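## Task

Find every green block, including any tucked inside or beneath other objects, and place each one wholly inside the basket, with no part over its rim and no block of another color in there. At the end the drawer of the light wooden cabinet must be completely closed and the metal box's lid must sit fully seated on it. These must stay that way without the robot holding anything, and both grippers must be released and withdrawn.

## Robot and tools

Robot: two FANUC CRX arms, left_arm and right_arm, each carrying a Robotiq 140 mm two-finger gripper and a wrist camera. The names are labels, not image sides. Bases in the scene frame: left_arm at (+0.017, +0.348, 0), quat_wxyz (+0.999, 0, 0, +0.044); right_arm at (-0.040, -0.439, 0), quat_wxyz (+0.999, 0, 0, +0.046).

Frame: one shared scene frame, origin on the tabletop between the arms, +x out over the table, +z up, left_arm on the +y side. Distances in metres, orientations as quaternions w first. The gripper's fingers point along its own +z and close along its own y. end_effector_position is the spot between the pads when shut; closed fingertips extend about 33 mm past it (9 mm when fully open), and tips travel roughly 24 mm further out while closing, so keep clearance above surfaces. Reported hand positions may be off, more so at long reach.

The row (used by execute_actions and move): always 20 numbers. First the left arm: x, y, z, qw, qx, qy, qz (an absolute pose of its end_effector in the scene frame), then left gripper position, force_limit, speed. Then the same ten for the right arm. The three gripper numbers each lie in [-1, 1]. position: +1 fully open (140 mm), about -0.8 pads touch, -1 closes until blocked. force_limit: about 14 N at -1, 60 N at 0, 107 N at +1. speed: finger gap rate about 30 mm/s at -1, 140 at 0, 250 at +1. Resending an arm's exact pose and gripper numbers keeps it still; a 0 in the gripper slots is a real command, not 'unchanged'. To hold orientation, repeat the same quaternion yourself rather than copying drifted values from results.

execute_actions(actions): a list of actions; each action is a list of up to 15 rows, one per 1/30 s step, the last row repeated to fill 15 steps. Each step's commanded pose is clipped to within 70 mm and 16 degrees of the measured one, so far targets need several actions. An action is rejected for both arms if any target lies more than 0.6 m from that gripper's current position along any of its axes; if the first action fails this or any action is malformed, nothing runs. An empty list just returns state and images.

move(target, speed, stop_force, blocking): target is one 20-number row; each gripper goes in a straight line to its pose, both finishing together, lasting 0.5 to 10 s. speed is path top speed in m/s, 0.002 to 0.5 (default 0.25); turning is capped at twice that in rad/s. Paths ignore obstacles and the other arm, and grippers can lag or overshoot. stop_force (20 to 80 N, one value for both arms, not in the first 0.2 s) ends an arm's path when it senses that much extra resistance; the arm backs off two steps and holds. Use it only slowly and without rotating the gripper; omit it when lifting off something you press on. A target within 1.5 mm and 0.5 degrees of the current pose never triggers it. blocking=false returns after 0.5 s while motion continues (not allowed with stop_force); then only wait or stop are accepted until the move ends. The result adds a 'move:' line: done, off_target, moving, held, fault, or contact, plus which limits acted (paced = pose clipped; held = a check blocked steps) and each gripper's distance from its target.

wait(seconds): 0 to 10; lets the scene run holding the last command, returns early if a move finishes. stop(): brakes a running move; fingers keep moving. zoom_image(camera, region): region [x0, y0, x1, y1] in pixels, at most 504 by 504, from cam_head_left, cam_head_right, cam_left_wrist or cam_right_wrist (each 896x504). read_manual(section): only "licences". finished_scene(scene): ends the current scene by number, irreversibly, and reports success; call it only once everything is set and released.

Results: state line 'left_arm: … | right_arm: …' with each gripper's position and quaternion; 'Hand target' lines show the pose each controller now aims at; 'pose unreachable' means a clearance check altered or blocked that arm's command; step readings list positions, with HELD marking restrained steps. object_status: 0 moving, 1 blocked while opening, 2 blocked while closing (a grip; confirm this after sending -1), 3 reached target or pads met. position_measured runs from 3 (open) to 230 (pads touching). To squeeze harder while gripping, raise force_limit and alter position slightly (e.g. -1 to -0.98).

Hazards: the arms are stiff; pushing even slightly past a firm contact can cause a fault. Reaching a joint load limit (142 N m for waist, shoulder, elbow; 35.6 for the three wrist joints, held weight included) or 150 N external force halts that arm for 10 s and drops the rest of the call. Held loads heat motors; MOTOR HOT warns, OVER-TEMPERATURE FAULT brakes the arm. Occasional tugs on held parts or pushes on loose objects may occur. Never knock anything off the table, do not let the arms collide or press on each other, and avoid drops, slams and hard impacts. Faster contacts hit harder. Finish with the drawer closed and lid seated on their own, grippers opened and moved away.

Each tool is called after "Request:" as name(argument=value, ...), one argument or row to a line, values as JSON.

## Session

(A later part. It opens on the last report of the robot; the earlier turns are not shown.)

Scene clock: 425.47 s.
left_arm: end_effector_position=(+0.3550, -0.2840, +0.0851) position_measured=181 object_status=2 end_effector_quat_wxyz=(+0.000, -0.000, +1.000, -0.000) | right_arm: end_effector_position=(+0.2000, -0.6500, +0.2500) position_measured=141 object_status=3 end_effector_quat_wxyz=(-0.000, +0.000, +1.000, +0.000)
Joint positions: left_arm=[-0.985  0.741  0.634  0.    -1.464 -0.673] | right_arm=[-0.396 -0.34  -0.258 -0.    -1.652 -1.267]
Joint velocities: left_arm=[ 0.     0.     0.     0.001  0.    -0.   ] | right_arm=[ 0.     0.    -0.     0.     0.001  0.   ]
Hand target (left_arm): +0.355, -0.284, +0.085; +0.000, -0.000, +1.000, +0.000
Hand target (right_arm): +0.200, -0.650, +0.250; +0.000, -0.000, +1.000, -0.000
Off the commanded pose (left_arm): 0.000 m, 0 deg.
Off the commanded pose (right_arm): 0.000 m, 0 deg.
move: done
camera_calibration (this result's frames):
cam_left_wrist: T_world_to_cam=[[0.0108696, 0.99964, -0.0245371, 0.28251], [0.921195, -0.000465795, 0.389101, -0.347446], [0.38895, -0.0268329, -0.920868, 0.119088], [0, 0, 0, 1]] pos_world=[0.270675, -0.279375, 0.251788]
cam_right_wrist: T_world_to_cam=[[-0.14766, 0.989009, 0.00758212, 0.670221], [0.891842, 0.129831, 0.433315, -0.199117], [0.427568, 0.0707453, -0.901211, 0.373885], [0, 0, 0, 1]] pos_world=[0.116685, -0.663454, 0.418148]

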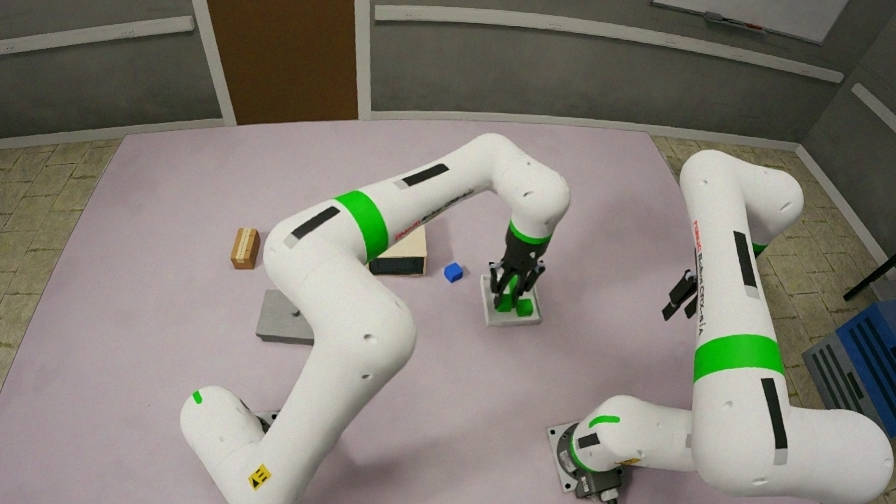

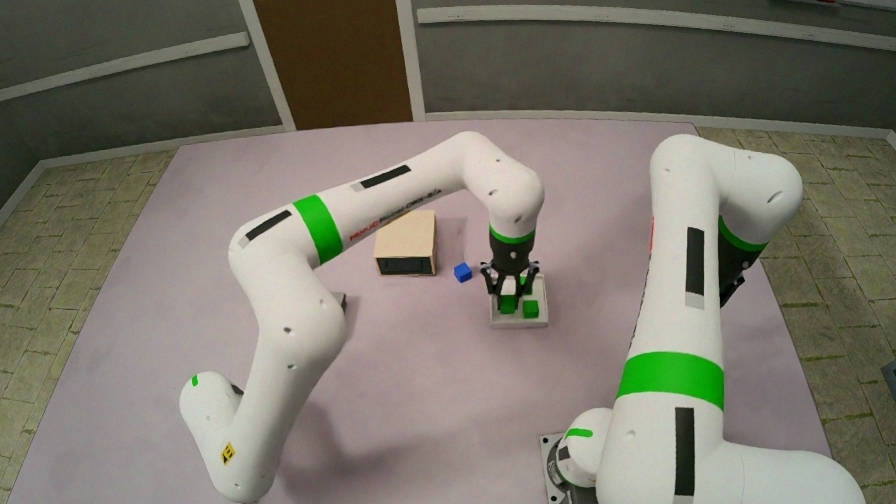

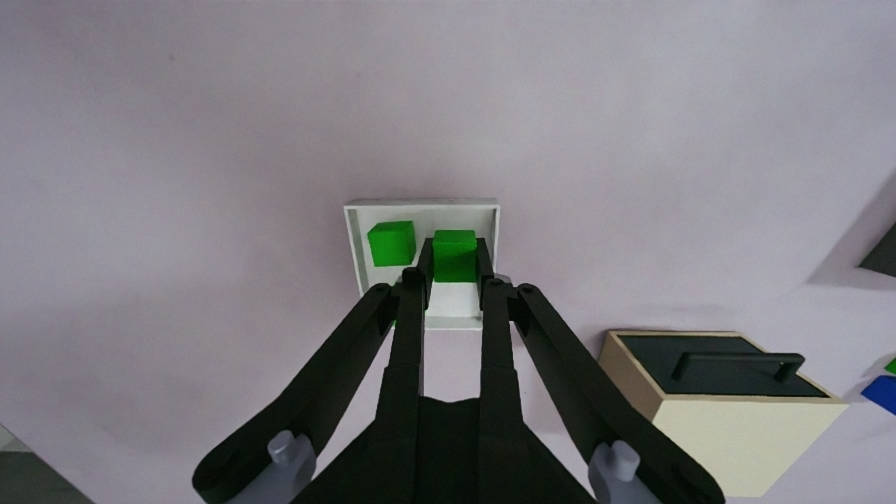

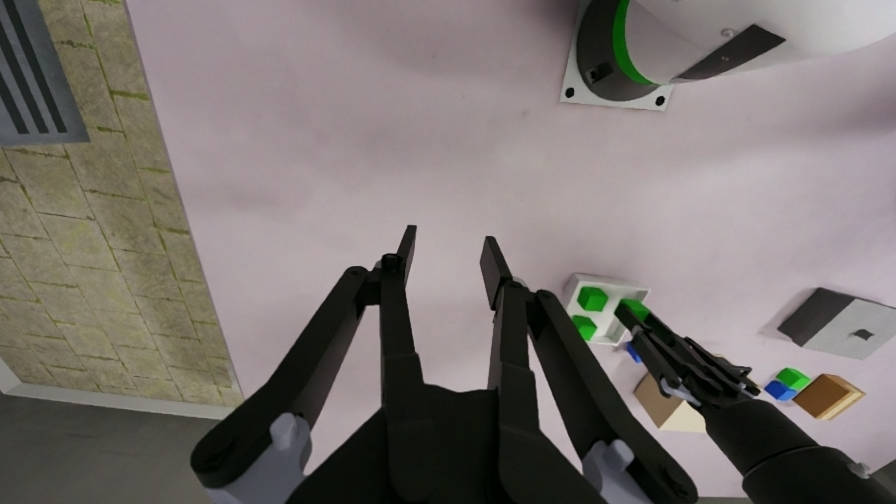

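Request:
move(
  target=[0.355,-0.284,0.058,0,0,1,0,-1,0,0,0.2,-0.65,0.25,0,0,1,0,-0.1,0,0],
  speed=0.05,
)

Request:
move(
  target=[0.355,-0.284,0.058,0,0,1,0,-0.25,0,0,0.2,-0.65,0.25,0,0,1,0,-0.1,0,0],
  speed=0.05,
)

Request:
move(
  target=[0.355,-0.284,0.16,0,0,1,0,-0.25,0,0,0.2,-0.65,0.25,0,0,1,0,-0.1,0,0],
  speed=0.12,
)

Request:
move(
  target=[0.45,0.0,0.22,0,0,1,0,-0.1,0,0,0.2,-0.65,0.25,0,0,1,0,-0.1,0,0],
  speed=0.3,
)

Request:
move(
  target=[0.521,0.285,0.12,0,0,1,0,-0.1,0,0,0.2,-0.65,0.25,0,0,1,0,-0.1,0,0],
  speed=0.3,
)

Scene clock: 437.67 s.
left_arm: end_effector_position=(+0.3550, -0.2840, +0.0580) position_measured=181 object_status=2 end_effector_quat_wxyz=(+0.000, -0.000, +1.000, +0.000) | right_arm: end_effector_position=(+0.2000, -0.6500, +0.2500) position_measured=141 object_status=3 end_effector_quat_wxyz=(-0.000, +0.000, +1.000, +0.000)
Joint positions: left_arm=[-0.985  0.752  0.588 -0.    -1.407 -0.673] | right_arm=[-0.396 -0.34  -0.258 -0.    -1.652 -1.267]
Joint velocities: left_arm=[-0.     0.001 -0.001 -0.     0.001  0.   ] | right_arm=[-0.     0.    -0.    -0.    -0.001 -0.001]
Hand target (left_arm): +0.355, -0.284, +0.058; +0.000, -0.000, +1.000, +0.000
Hand target (right_arm): +0.200, -0.650, +0.250; +0.000, -0.000, +1.000, -0.000
Off the commanded pose (left_arm): 0.000 m, 0 deg.
Off the commanded pose (right_arm): 0.000 m, 0 deg.
move: done
camera_calibration (this result's frames):
cam_left_wrist: T_world_to_cam=[[0.0109061, 0.999642, -0.0244499, 0.28181], [0.921185, -0.000532685, 0.389124, -0.336917], [0.388972, -0.0267667, -0.920861, 0.0941856], [0, 0, 0, 1]] pos_world=[0.270654, -0.279367, 0.224725]
cam_right_wrist: T_world_to_cam=[[-0.14766, 0.989009, 0.00758224, 0.670221], [0.891842, 0.129831, 0.433315, -0.199117], [0.427568, 0.0707452, -0.901211, 0.373885], [0, 0, 0, 1]] pos_world=[0.116685, -0.663454, 0.418148]

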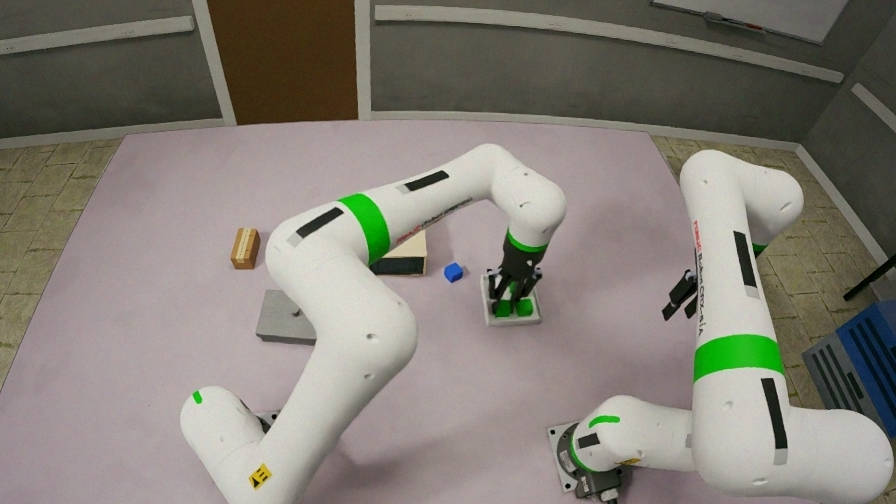

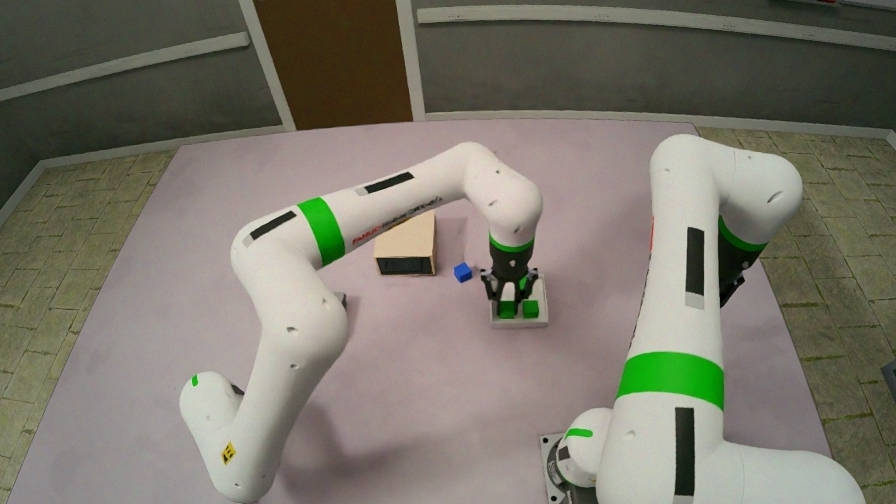

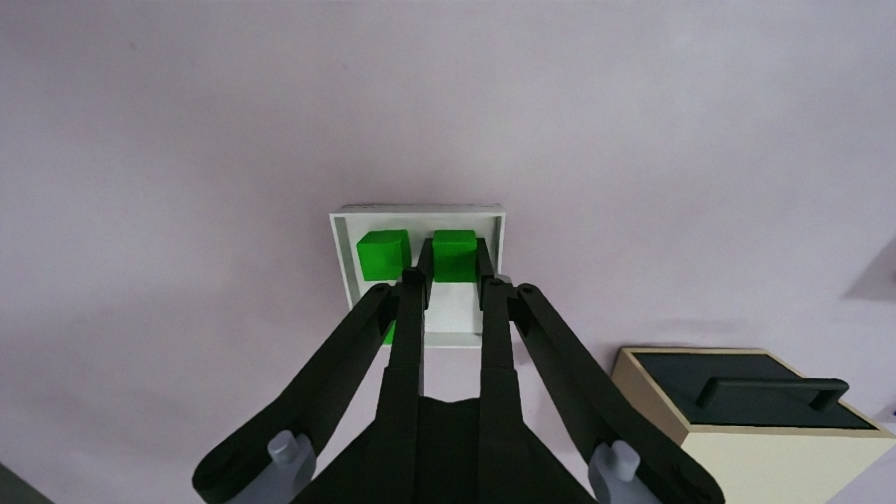

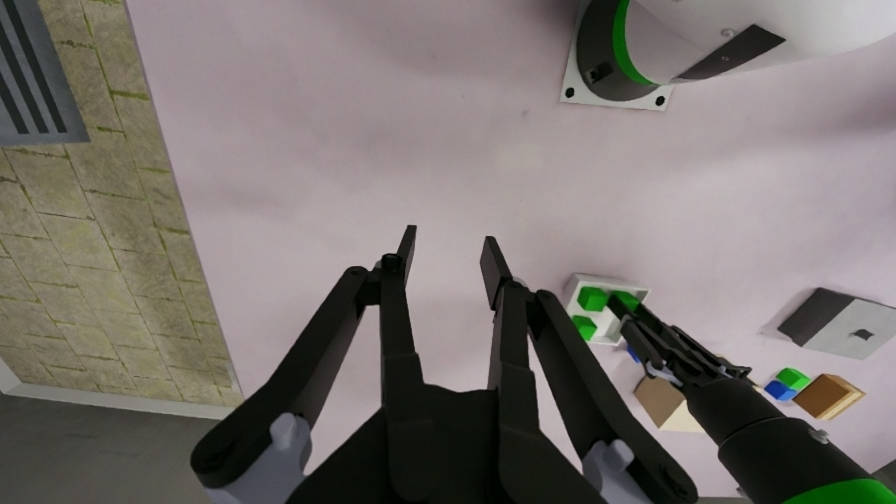

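Scene clock: 438.37 s.
left_arm: end_effector_position=(+0.3550, -0.2840, +0.0580) position_measured=160 object_status=3 end_effector_quat_wxyz=(+0.000, -0.000, +1.000, +0.000) | right_arm: end_effector_position=(+0.2000, -0.6500, +0.2500) position_measured=141 object_status=3 end_effector_quat_wxyz=(-0.000, +0.000, +1.000, +0.000)
Joint positions: left_arm=[-0.985  0.752  0.588 -0.    -1.407 -0.673] | right_arm=[-0.396 -0.34  -0.258 -0.    -1.652 -1.267]
Joint velocities: left_arm=[0.    0.    0.    0.001 0.    0.002] | right_arm=[ 0.001  0.001 -0.001 -0.    -0.     0.   ]
Hand target (left_arm): +0.355, -0.284, +0.058; +0.000, -0.000, +1.000, +0.000
Hand target (right_arm): +0.200, -0.650, +0.250; +0.000, -0.000, +1.000, -0.000
Off the commanded pose (left_arm): 0.000 m, 0 deg.
Off the commanded pose (right_arm): 0.000 m, 0 deg.
move: done
camera_calibration (this result's frames):
cam_left_wrist: T_world_to_cam=[[0.0109056, 0.999642, -0.0244223, 0.281794], [0.921194, -0.000543526, 0.389104, -0.3369], [0.388952, -0.026741, -0.92087, 0.0941777], [0, 0, 0, 1]] pos_world=[0.270647, -0.279358, 0.224697]
cam_right_wrist: T_world_to_cam=[[-0.14766, 0.989009, 0.00758217, 0.670221], [0.891842, 0.129831, 0.433315, -0.199117], [0.427568, 0.0707453, -0.901211, 0.373885], [0, 0, 0, 1]] pos_world=[0.116685, -0.663454, 0.418148]

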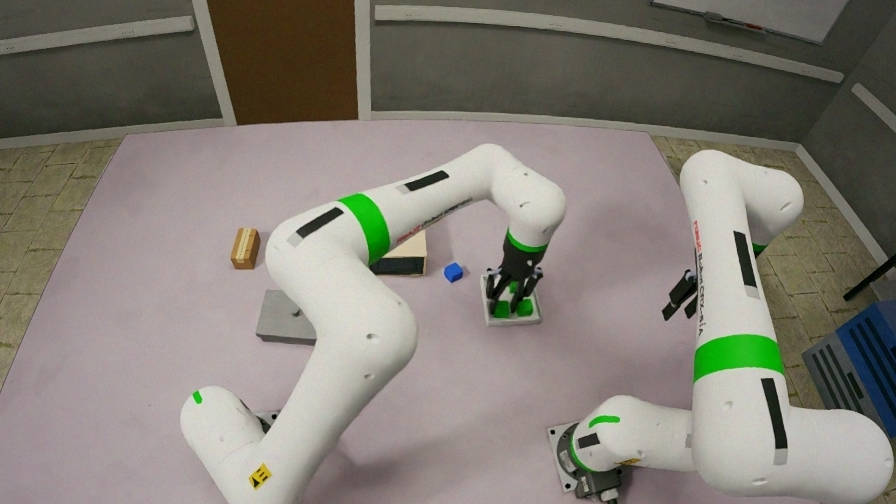

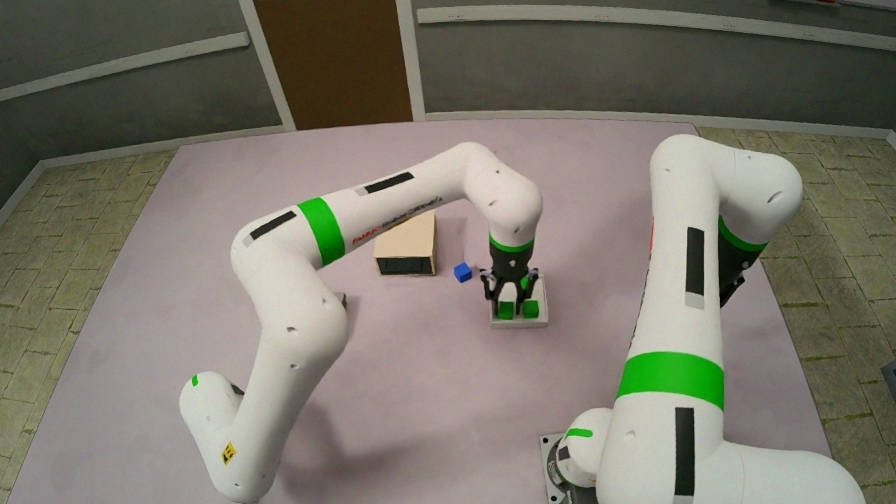

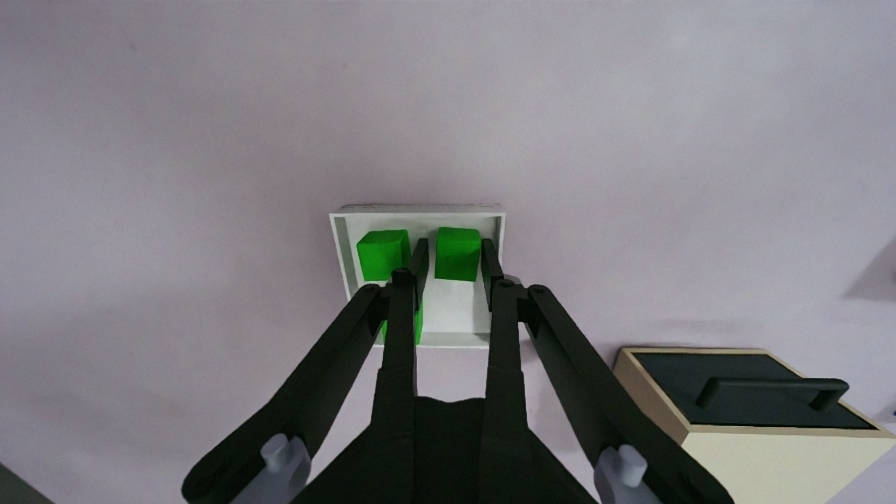

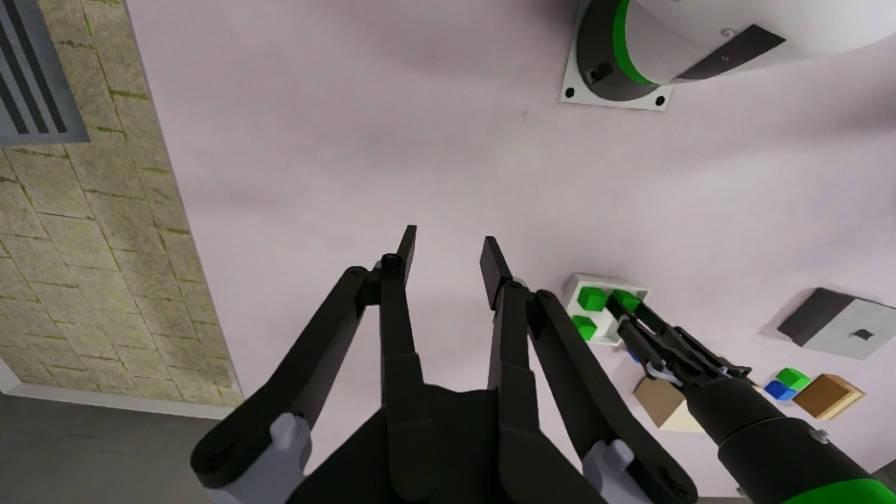

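Scene clock: 439.53 s.
left_arm: end_effector_position=(+0.3549, -0.2840, +0.1600) position_measured=160 object_status=3 end_effector_quat_wxyz=(-0.000, +0.000, +1.000, -0.000) | right_arm: end_effector_position=(+0.2000, -0.6500, +0.2500) position_measured=141 object_status=3 end_effector_quat_wxyz=(-0.000, +0.000, +1.000, +0.000)
Joint positions: left_arm=[-0.985  0.735  0.799  0.    -1.635 -0.674] | right_arm=[-0.396 -0.34  -0.258 -0.    -1.652 -1.267]
Joint velocities: left_arm=[ 0.     0.     0.001  0.    -0.001 -0.   ] | right_arm=[ 0.001 -0.    -0.001 -0.    -0.001 -0.   ]
Hand target (left_arm): +0.355, -0.284, +0.160; -0.000, +0.000, +1.000, -0.000
Hand target (right_arm): +0.200, -0.650, +0.250; +0.000, -0.000, +1.000, -0.000
Off the commanded pose (left_arm): 0.000 m, 0 deg.
Off the commanded pose (right_arm): 0.000 m, 0 deg.
move: done
camera_calibration (this result's frames):
cam_left_wrist: T_world_to_cam=[[0.0114068, 0.999631, -0.0246525, 0.284189], [0.921301, -0.000923331, 0.38885, -0.376596], [0.388684, -0.0271479, -0.920971, 0.188193], [0, 0, 0, 1]] pos_world=[0.270568, -0.279323, 0.326766]
cam_right_wrist: T_world_to_cam=[[-0.14766, 0.989009, 0.00758218, 0.670221], [0.891842, 0.129831, 0.433315, -0.199117], [0.427568, 0.0707453, -0.901211, 0.373885], [0, 0, 0, 1]] pos_world=[0.116685, -0.663454, 0.418148]

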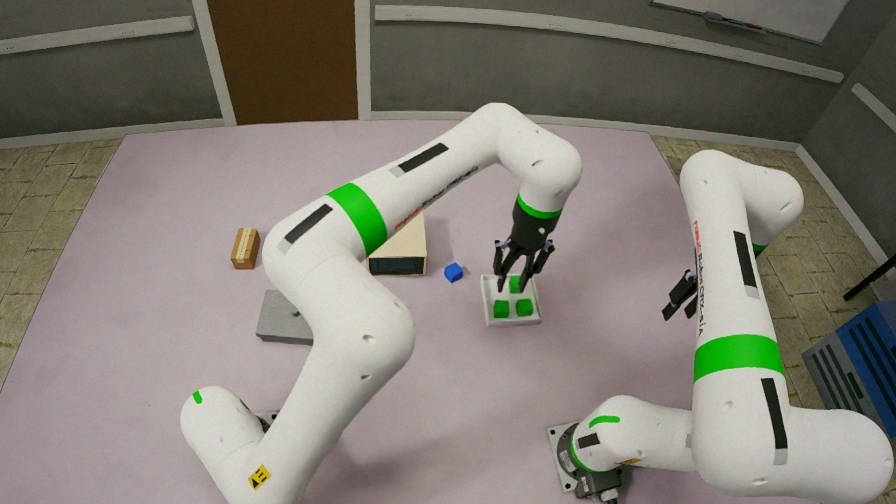

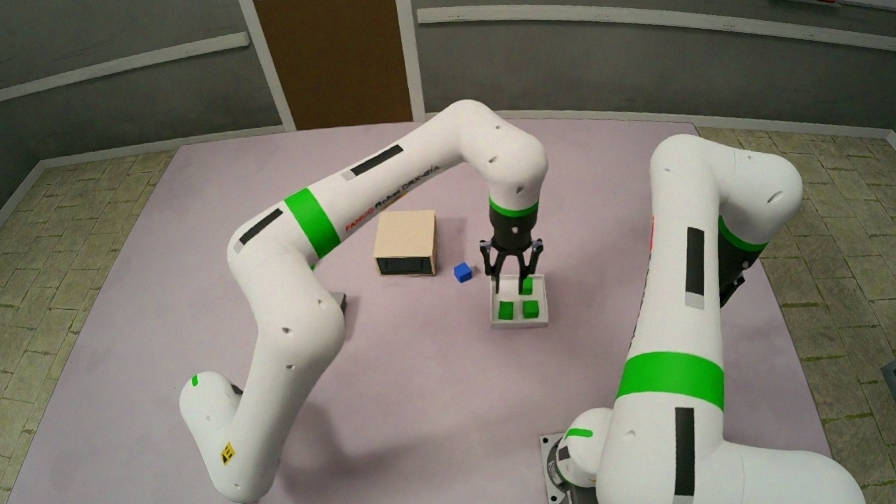

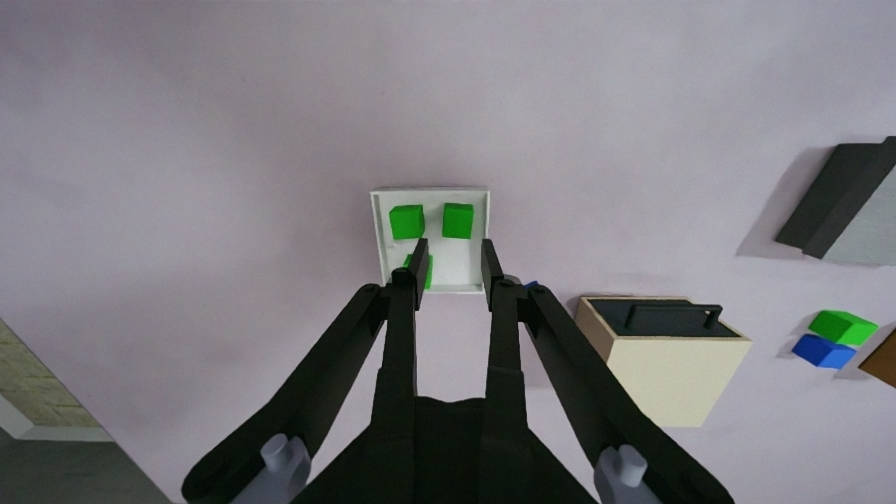

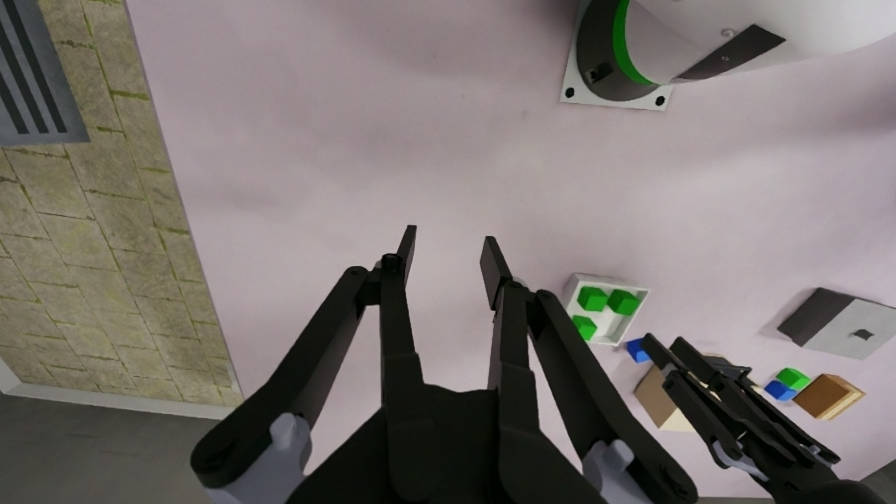

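Scene clock: 441.00 s.
left_arm: end_effector_position=(+0.4493, -0.0004, +0.2199) position_measured=141 object_status=3 end_effector_quat_wxyz=(-0.000, -0.000, +1.000, -0.001) | right_arm: end_effector_position=(+0.2000, -0.6500, +0.2500) position_measured=141 object_status=3 end_effector_quat_wxyz=(-0.000, +0.000, +1.000, +0.000)
Joint positions: left_arm=[-0.529  0.269  0.26   0.001 -1.561 -1.13 ] | right_arm=[-0.396 -0.34  -0.258 -0.    -1.652 -1.267]
Joint velocities: left_arm=[ 0.001 -0.001  0.001  0.    -0.    -0.001] | right_arm=[-0.    -0.001 -0.     0.    -0.     0.001]
Hand target (left_arm): +0.449, -0.000, +0.220; -0.000, -0.000, +1.000, -0.001
Hand target (right_arm): +0.200, -0.650, +0.250; +0.000, -0.000, +1.000, -0.000
Off the commanded pose (left_arm): 0.001 m, 0 deg.
Off the commanded pose (right_arm): 0.000 m, 0 deg.
move: done
camera_calibration (this result's frames):
cam_left_wrist: T_world_to_cam=[[0.010978, 0.999608, -0.0257471, 0.00146641], [0.921329, -0.00010425, 0.388785, -0.486604], [0.38863, -0.0279896, -0.920969, 0.214378], [0, 0, 0, 1]] pos_world=[0.364992, 0.0044838, 0.386658]
cam_right_wrist: T_world_to_cam=[[-0.14766, 0.989009, 0.00758226, 0.670221], [0.891842, 0.12983, 0.433315, -0.199117], [0.427568, 0.0707452, -0.901211, 0.373885], [0, 0, 0, 1]] pos_world=[0.116685, -0.663454, 0.418148]

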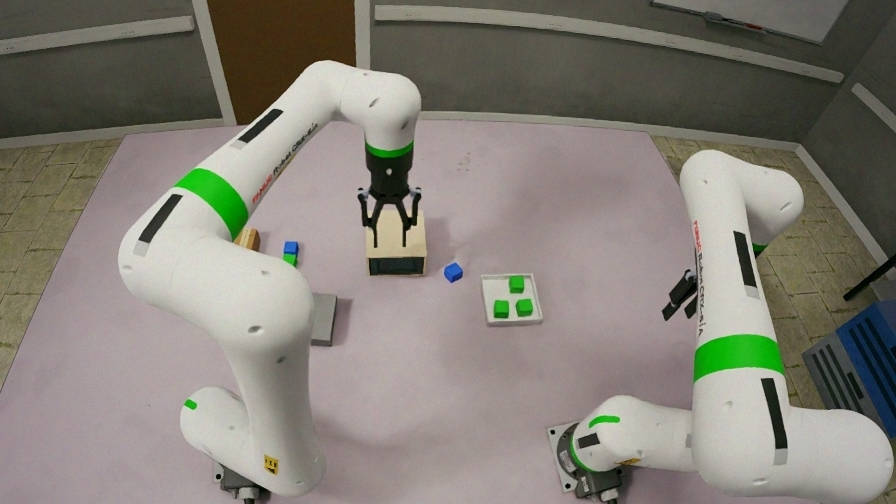

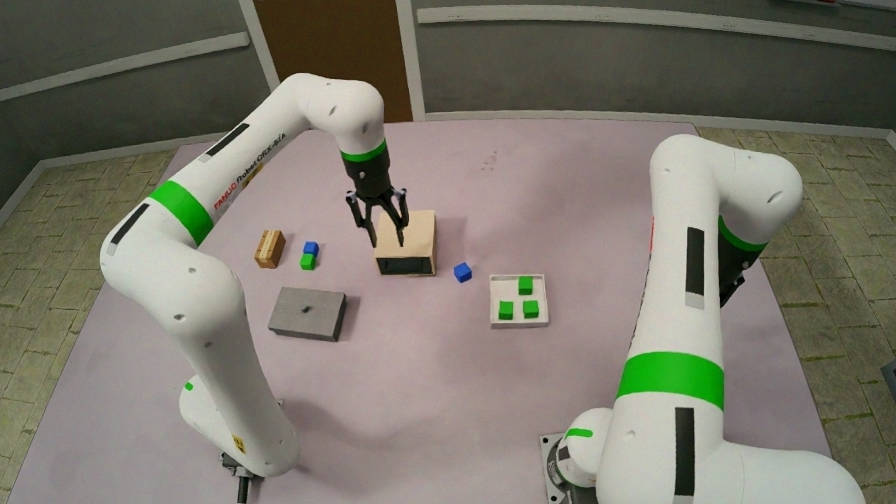

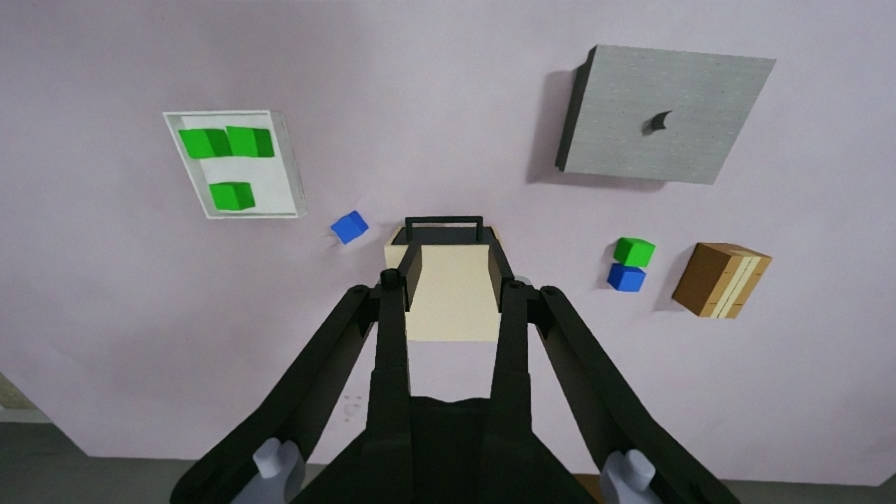

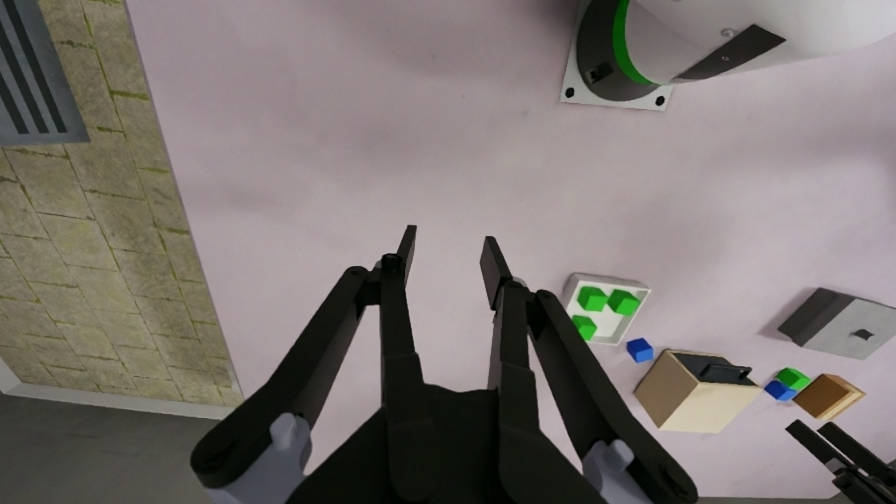

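Scene clock: 442.47 s.
left_arm: end_effector_position=(+0.5207, +0.2844, +0.1200) position_measured=141 object_status=3 end_effector_quat_wxyz=(+0.000, -0.000, +1.000, -0.001) | right_arm: end_effector_position=(+0.2000, -0.6500, +0.2500) position_measured=141 object_status=3 end_effector_quat_wxyz=(-0.000, +0.000, +1.000, +0.000)
Joint positions: left_arm=[ 0.047  0.183 -0.08   0.002 -1.307 -1.707] | right_arm=[-0.396 -0.34  -0.258 -0.    -1.652 -1.267]
Joint velocities: left_arm=[ 0.001  0.001  0.001  0.    -0.001 -0.   ] | right_arm=[-0.001  0.001 -0.     0.     0.002 -0.   ]
Hand target (left_arm): +0.521, +0.284, +0.120; +0.000, -0.000, +1.000, -0.001
Hand target (right_arm): +0.200, -0.650, +0.250; +0.000, -0.000, +1.000, -0.000
Off the commanded pose (left_arm): 0.001 m, 0 deg.
Off the commanded pose (right_arm): 0.000 m, 0 deg.
move: done
camera_calibration (this result's frames):
cam_left_wrist: T_world_to_cam=[[0.0107585, 0.999604, -0.0259965, -0.286443], [0.920991, 0.000219422, 0.389583, -0.513508], [0.389435, -0.0281339, -0.920624, 0.102173], [0, 0, 0, 1]] pos_world=[0.436229, 0.289317, 0.28667]
cam_right_wrist: T_world_to_cam=[[-0.14766, 0.989009, 0.00758213, 0.670221], [0.891842, 0.12983, 0.433315, -0.199117], [0.427568, 0.0707451, -0.901211, 0.373885], [0, 0, 0, 1]] pos_world=[0.116685, -0.663454, 0.418148]

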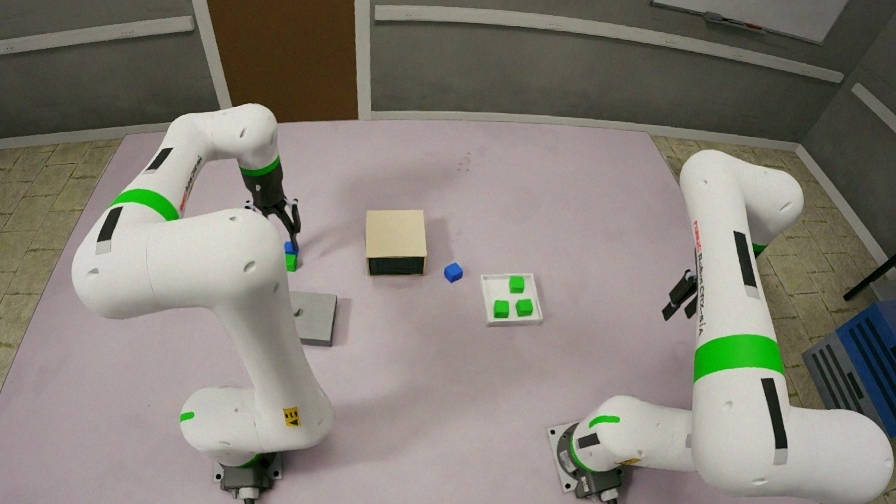

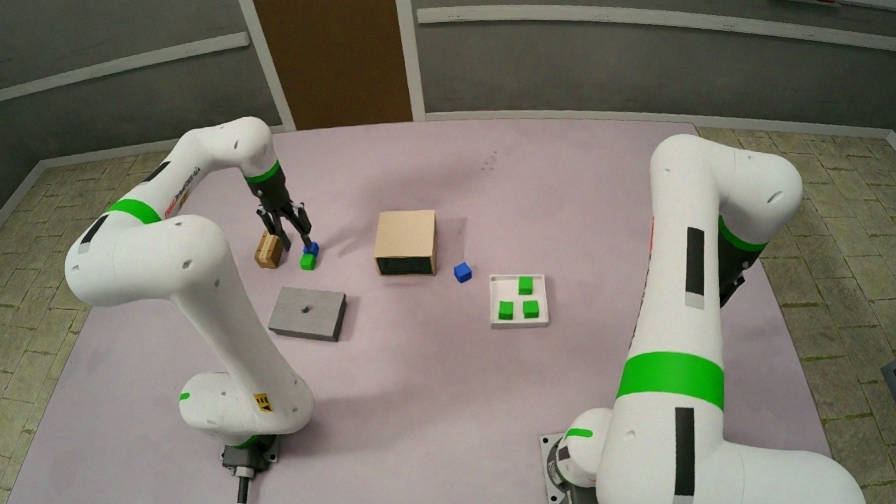

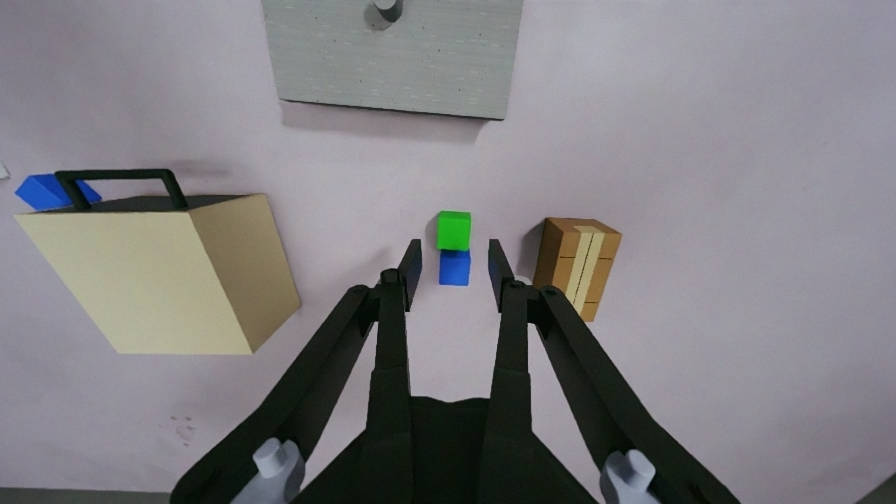

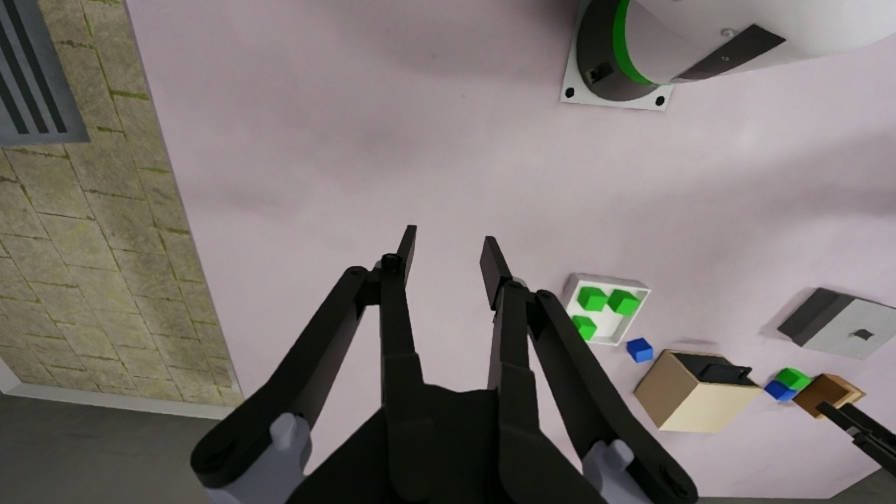

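Request:
move(
  target=[0.518,0.284,0.045,0,0,1,0,-0.1,0,0,0.2,-0.65,0.25,0,0,1,0,-0.1,0,0],
  speed=0.1,
)

Scene clock: 449.90 s.
left_arm: end_effector_position=(+0.5180, +0.2841, +0.0450) position_measured=141 object_status=3 end_effector_quat_wxyz=(+0.000, -0.000, +1.000, +0.000) | right_arm: end_effector_position=(+0.2000, -0.6500, +0.2500) position_measured=141 object_status=3 end_effector_quat_wxyz=(-0.000, -0.000, +1.000, +0.000)
Joint positions: left_arm=[ 0.046  0.241 -0.195 -0.    -1.135 -1.705] | right_arm=[-0.396 -0.34  -0.258 -0.    -1.652 -1.267]
Joint velocities: left_arm=[ 0.     0.    -0.     0.001 -0.001  0.   ] | right_arm=[-0.     0.     0.     0.     0.001 -0.001]
Hand target (left_arm): +0.518, +0.284, +0.045; -0.000, -0.000, +1.000, +0.000
Hand target (right_arm): +0.200, -0.650, +0.250; +0.000, -0.000, +1.000, +0.000
Off the commanded pose (left_arm): 0.000 m, 0 deg.
Off the commanded pose (right_arm): 0.000 m, 0 deg.
move: done
camera_calibration (this result's frames):
cam_left_wrist: T_world_to_cam=[[0.0108026, 0.999646, -0.0243021, -0.288099], [0.921193, -0.000495298, 0.389107, -0.481739], [0.388957, -0.0265903, -0.920872, 0.0339894], [0, 0, 0, 1]] pos_world=[0.433666, 0.288662, 0.211746]
cam_right_wrist: T_world_to_cam=[[-0.14766, 0.989009, 0.00758226, 0.670221], [0.891842, 0.129831, 0.433315, -0.199117], [0.427568, 0.0707454, -0.901211, 0.373885], [0, 0, 0, 1]] pos_world=[0.116685, -0.663454, 0.418148]

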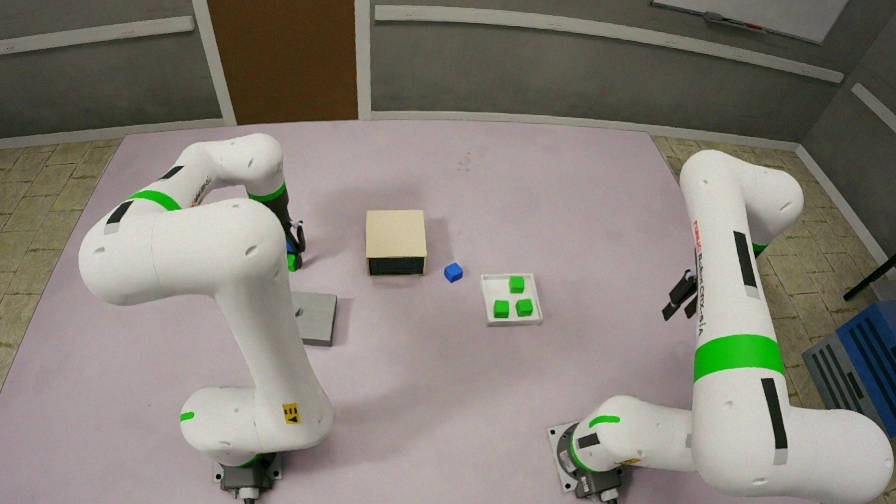

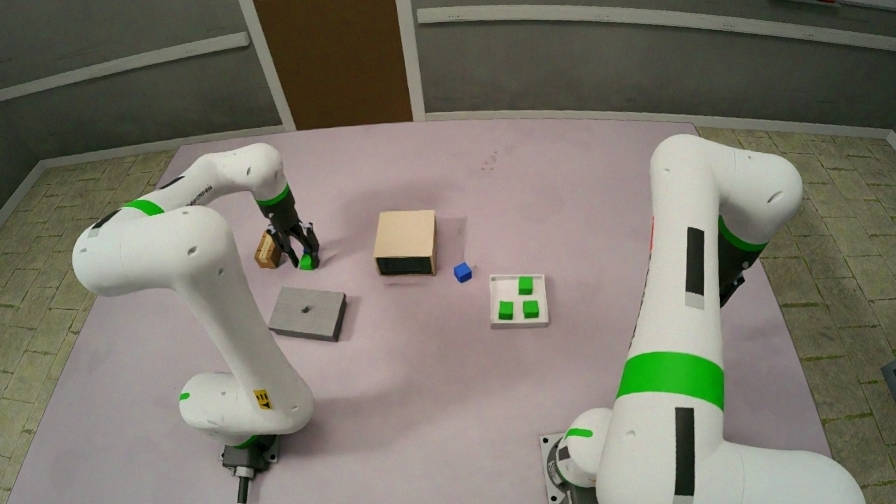

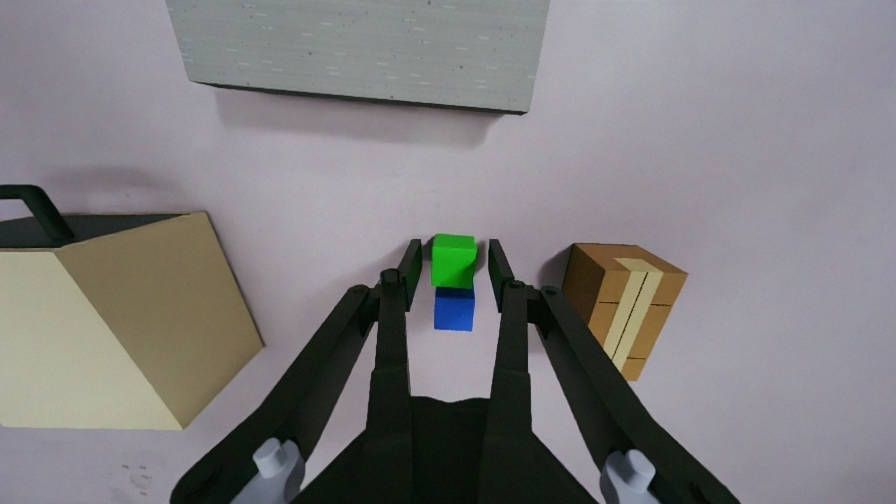

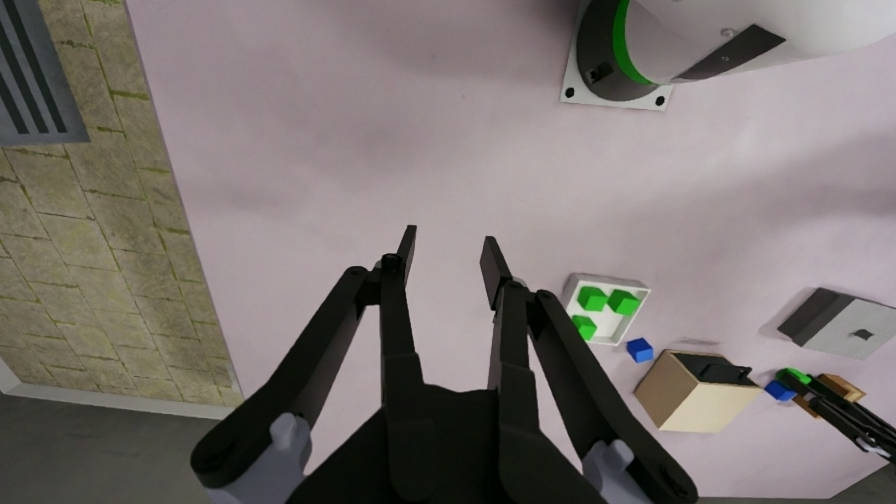

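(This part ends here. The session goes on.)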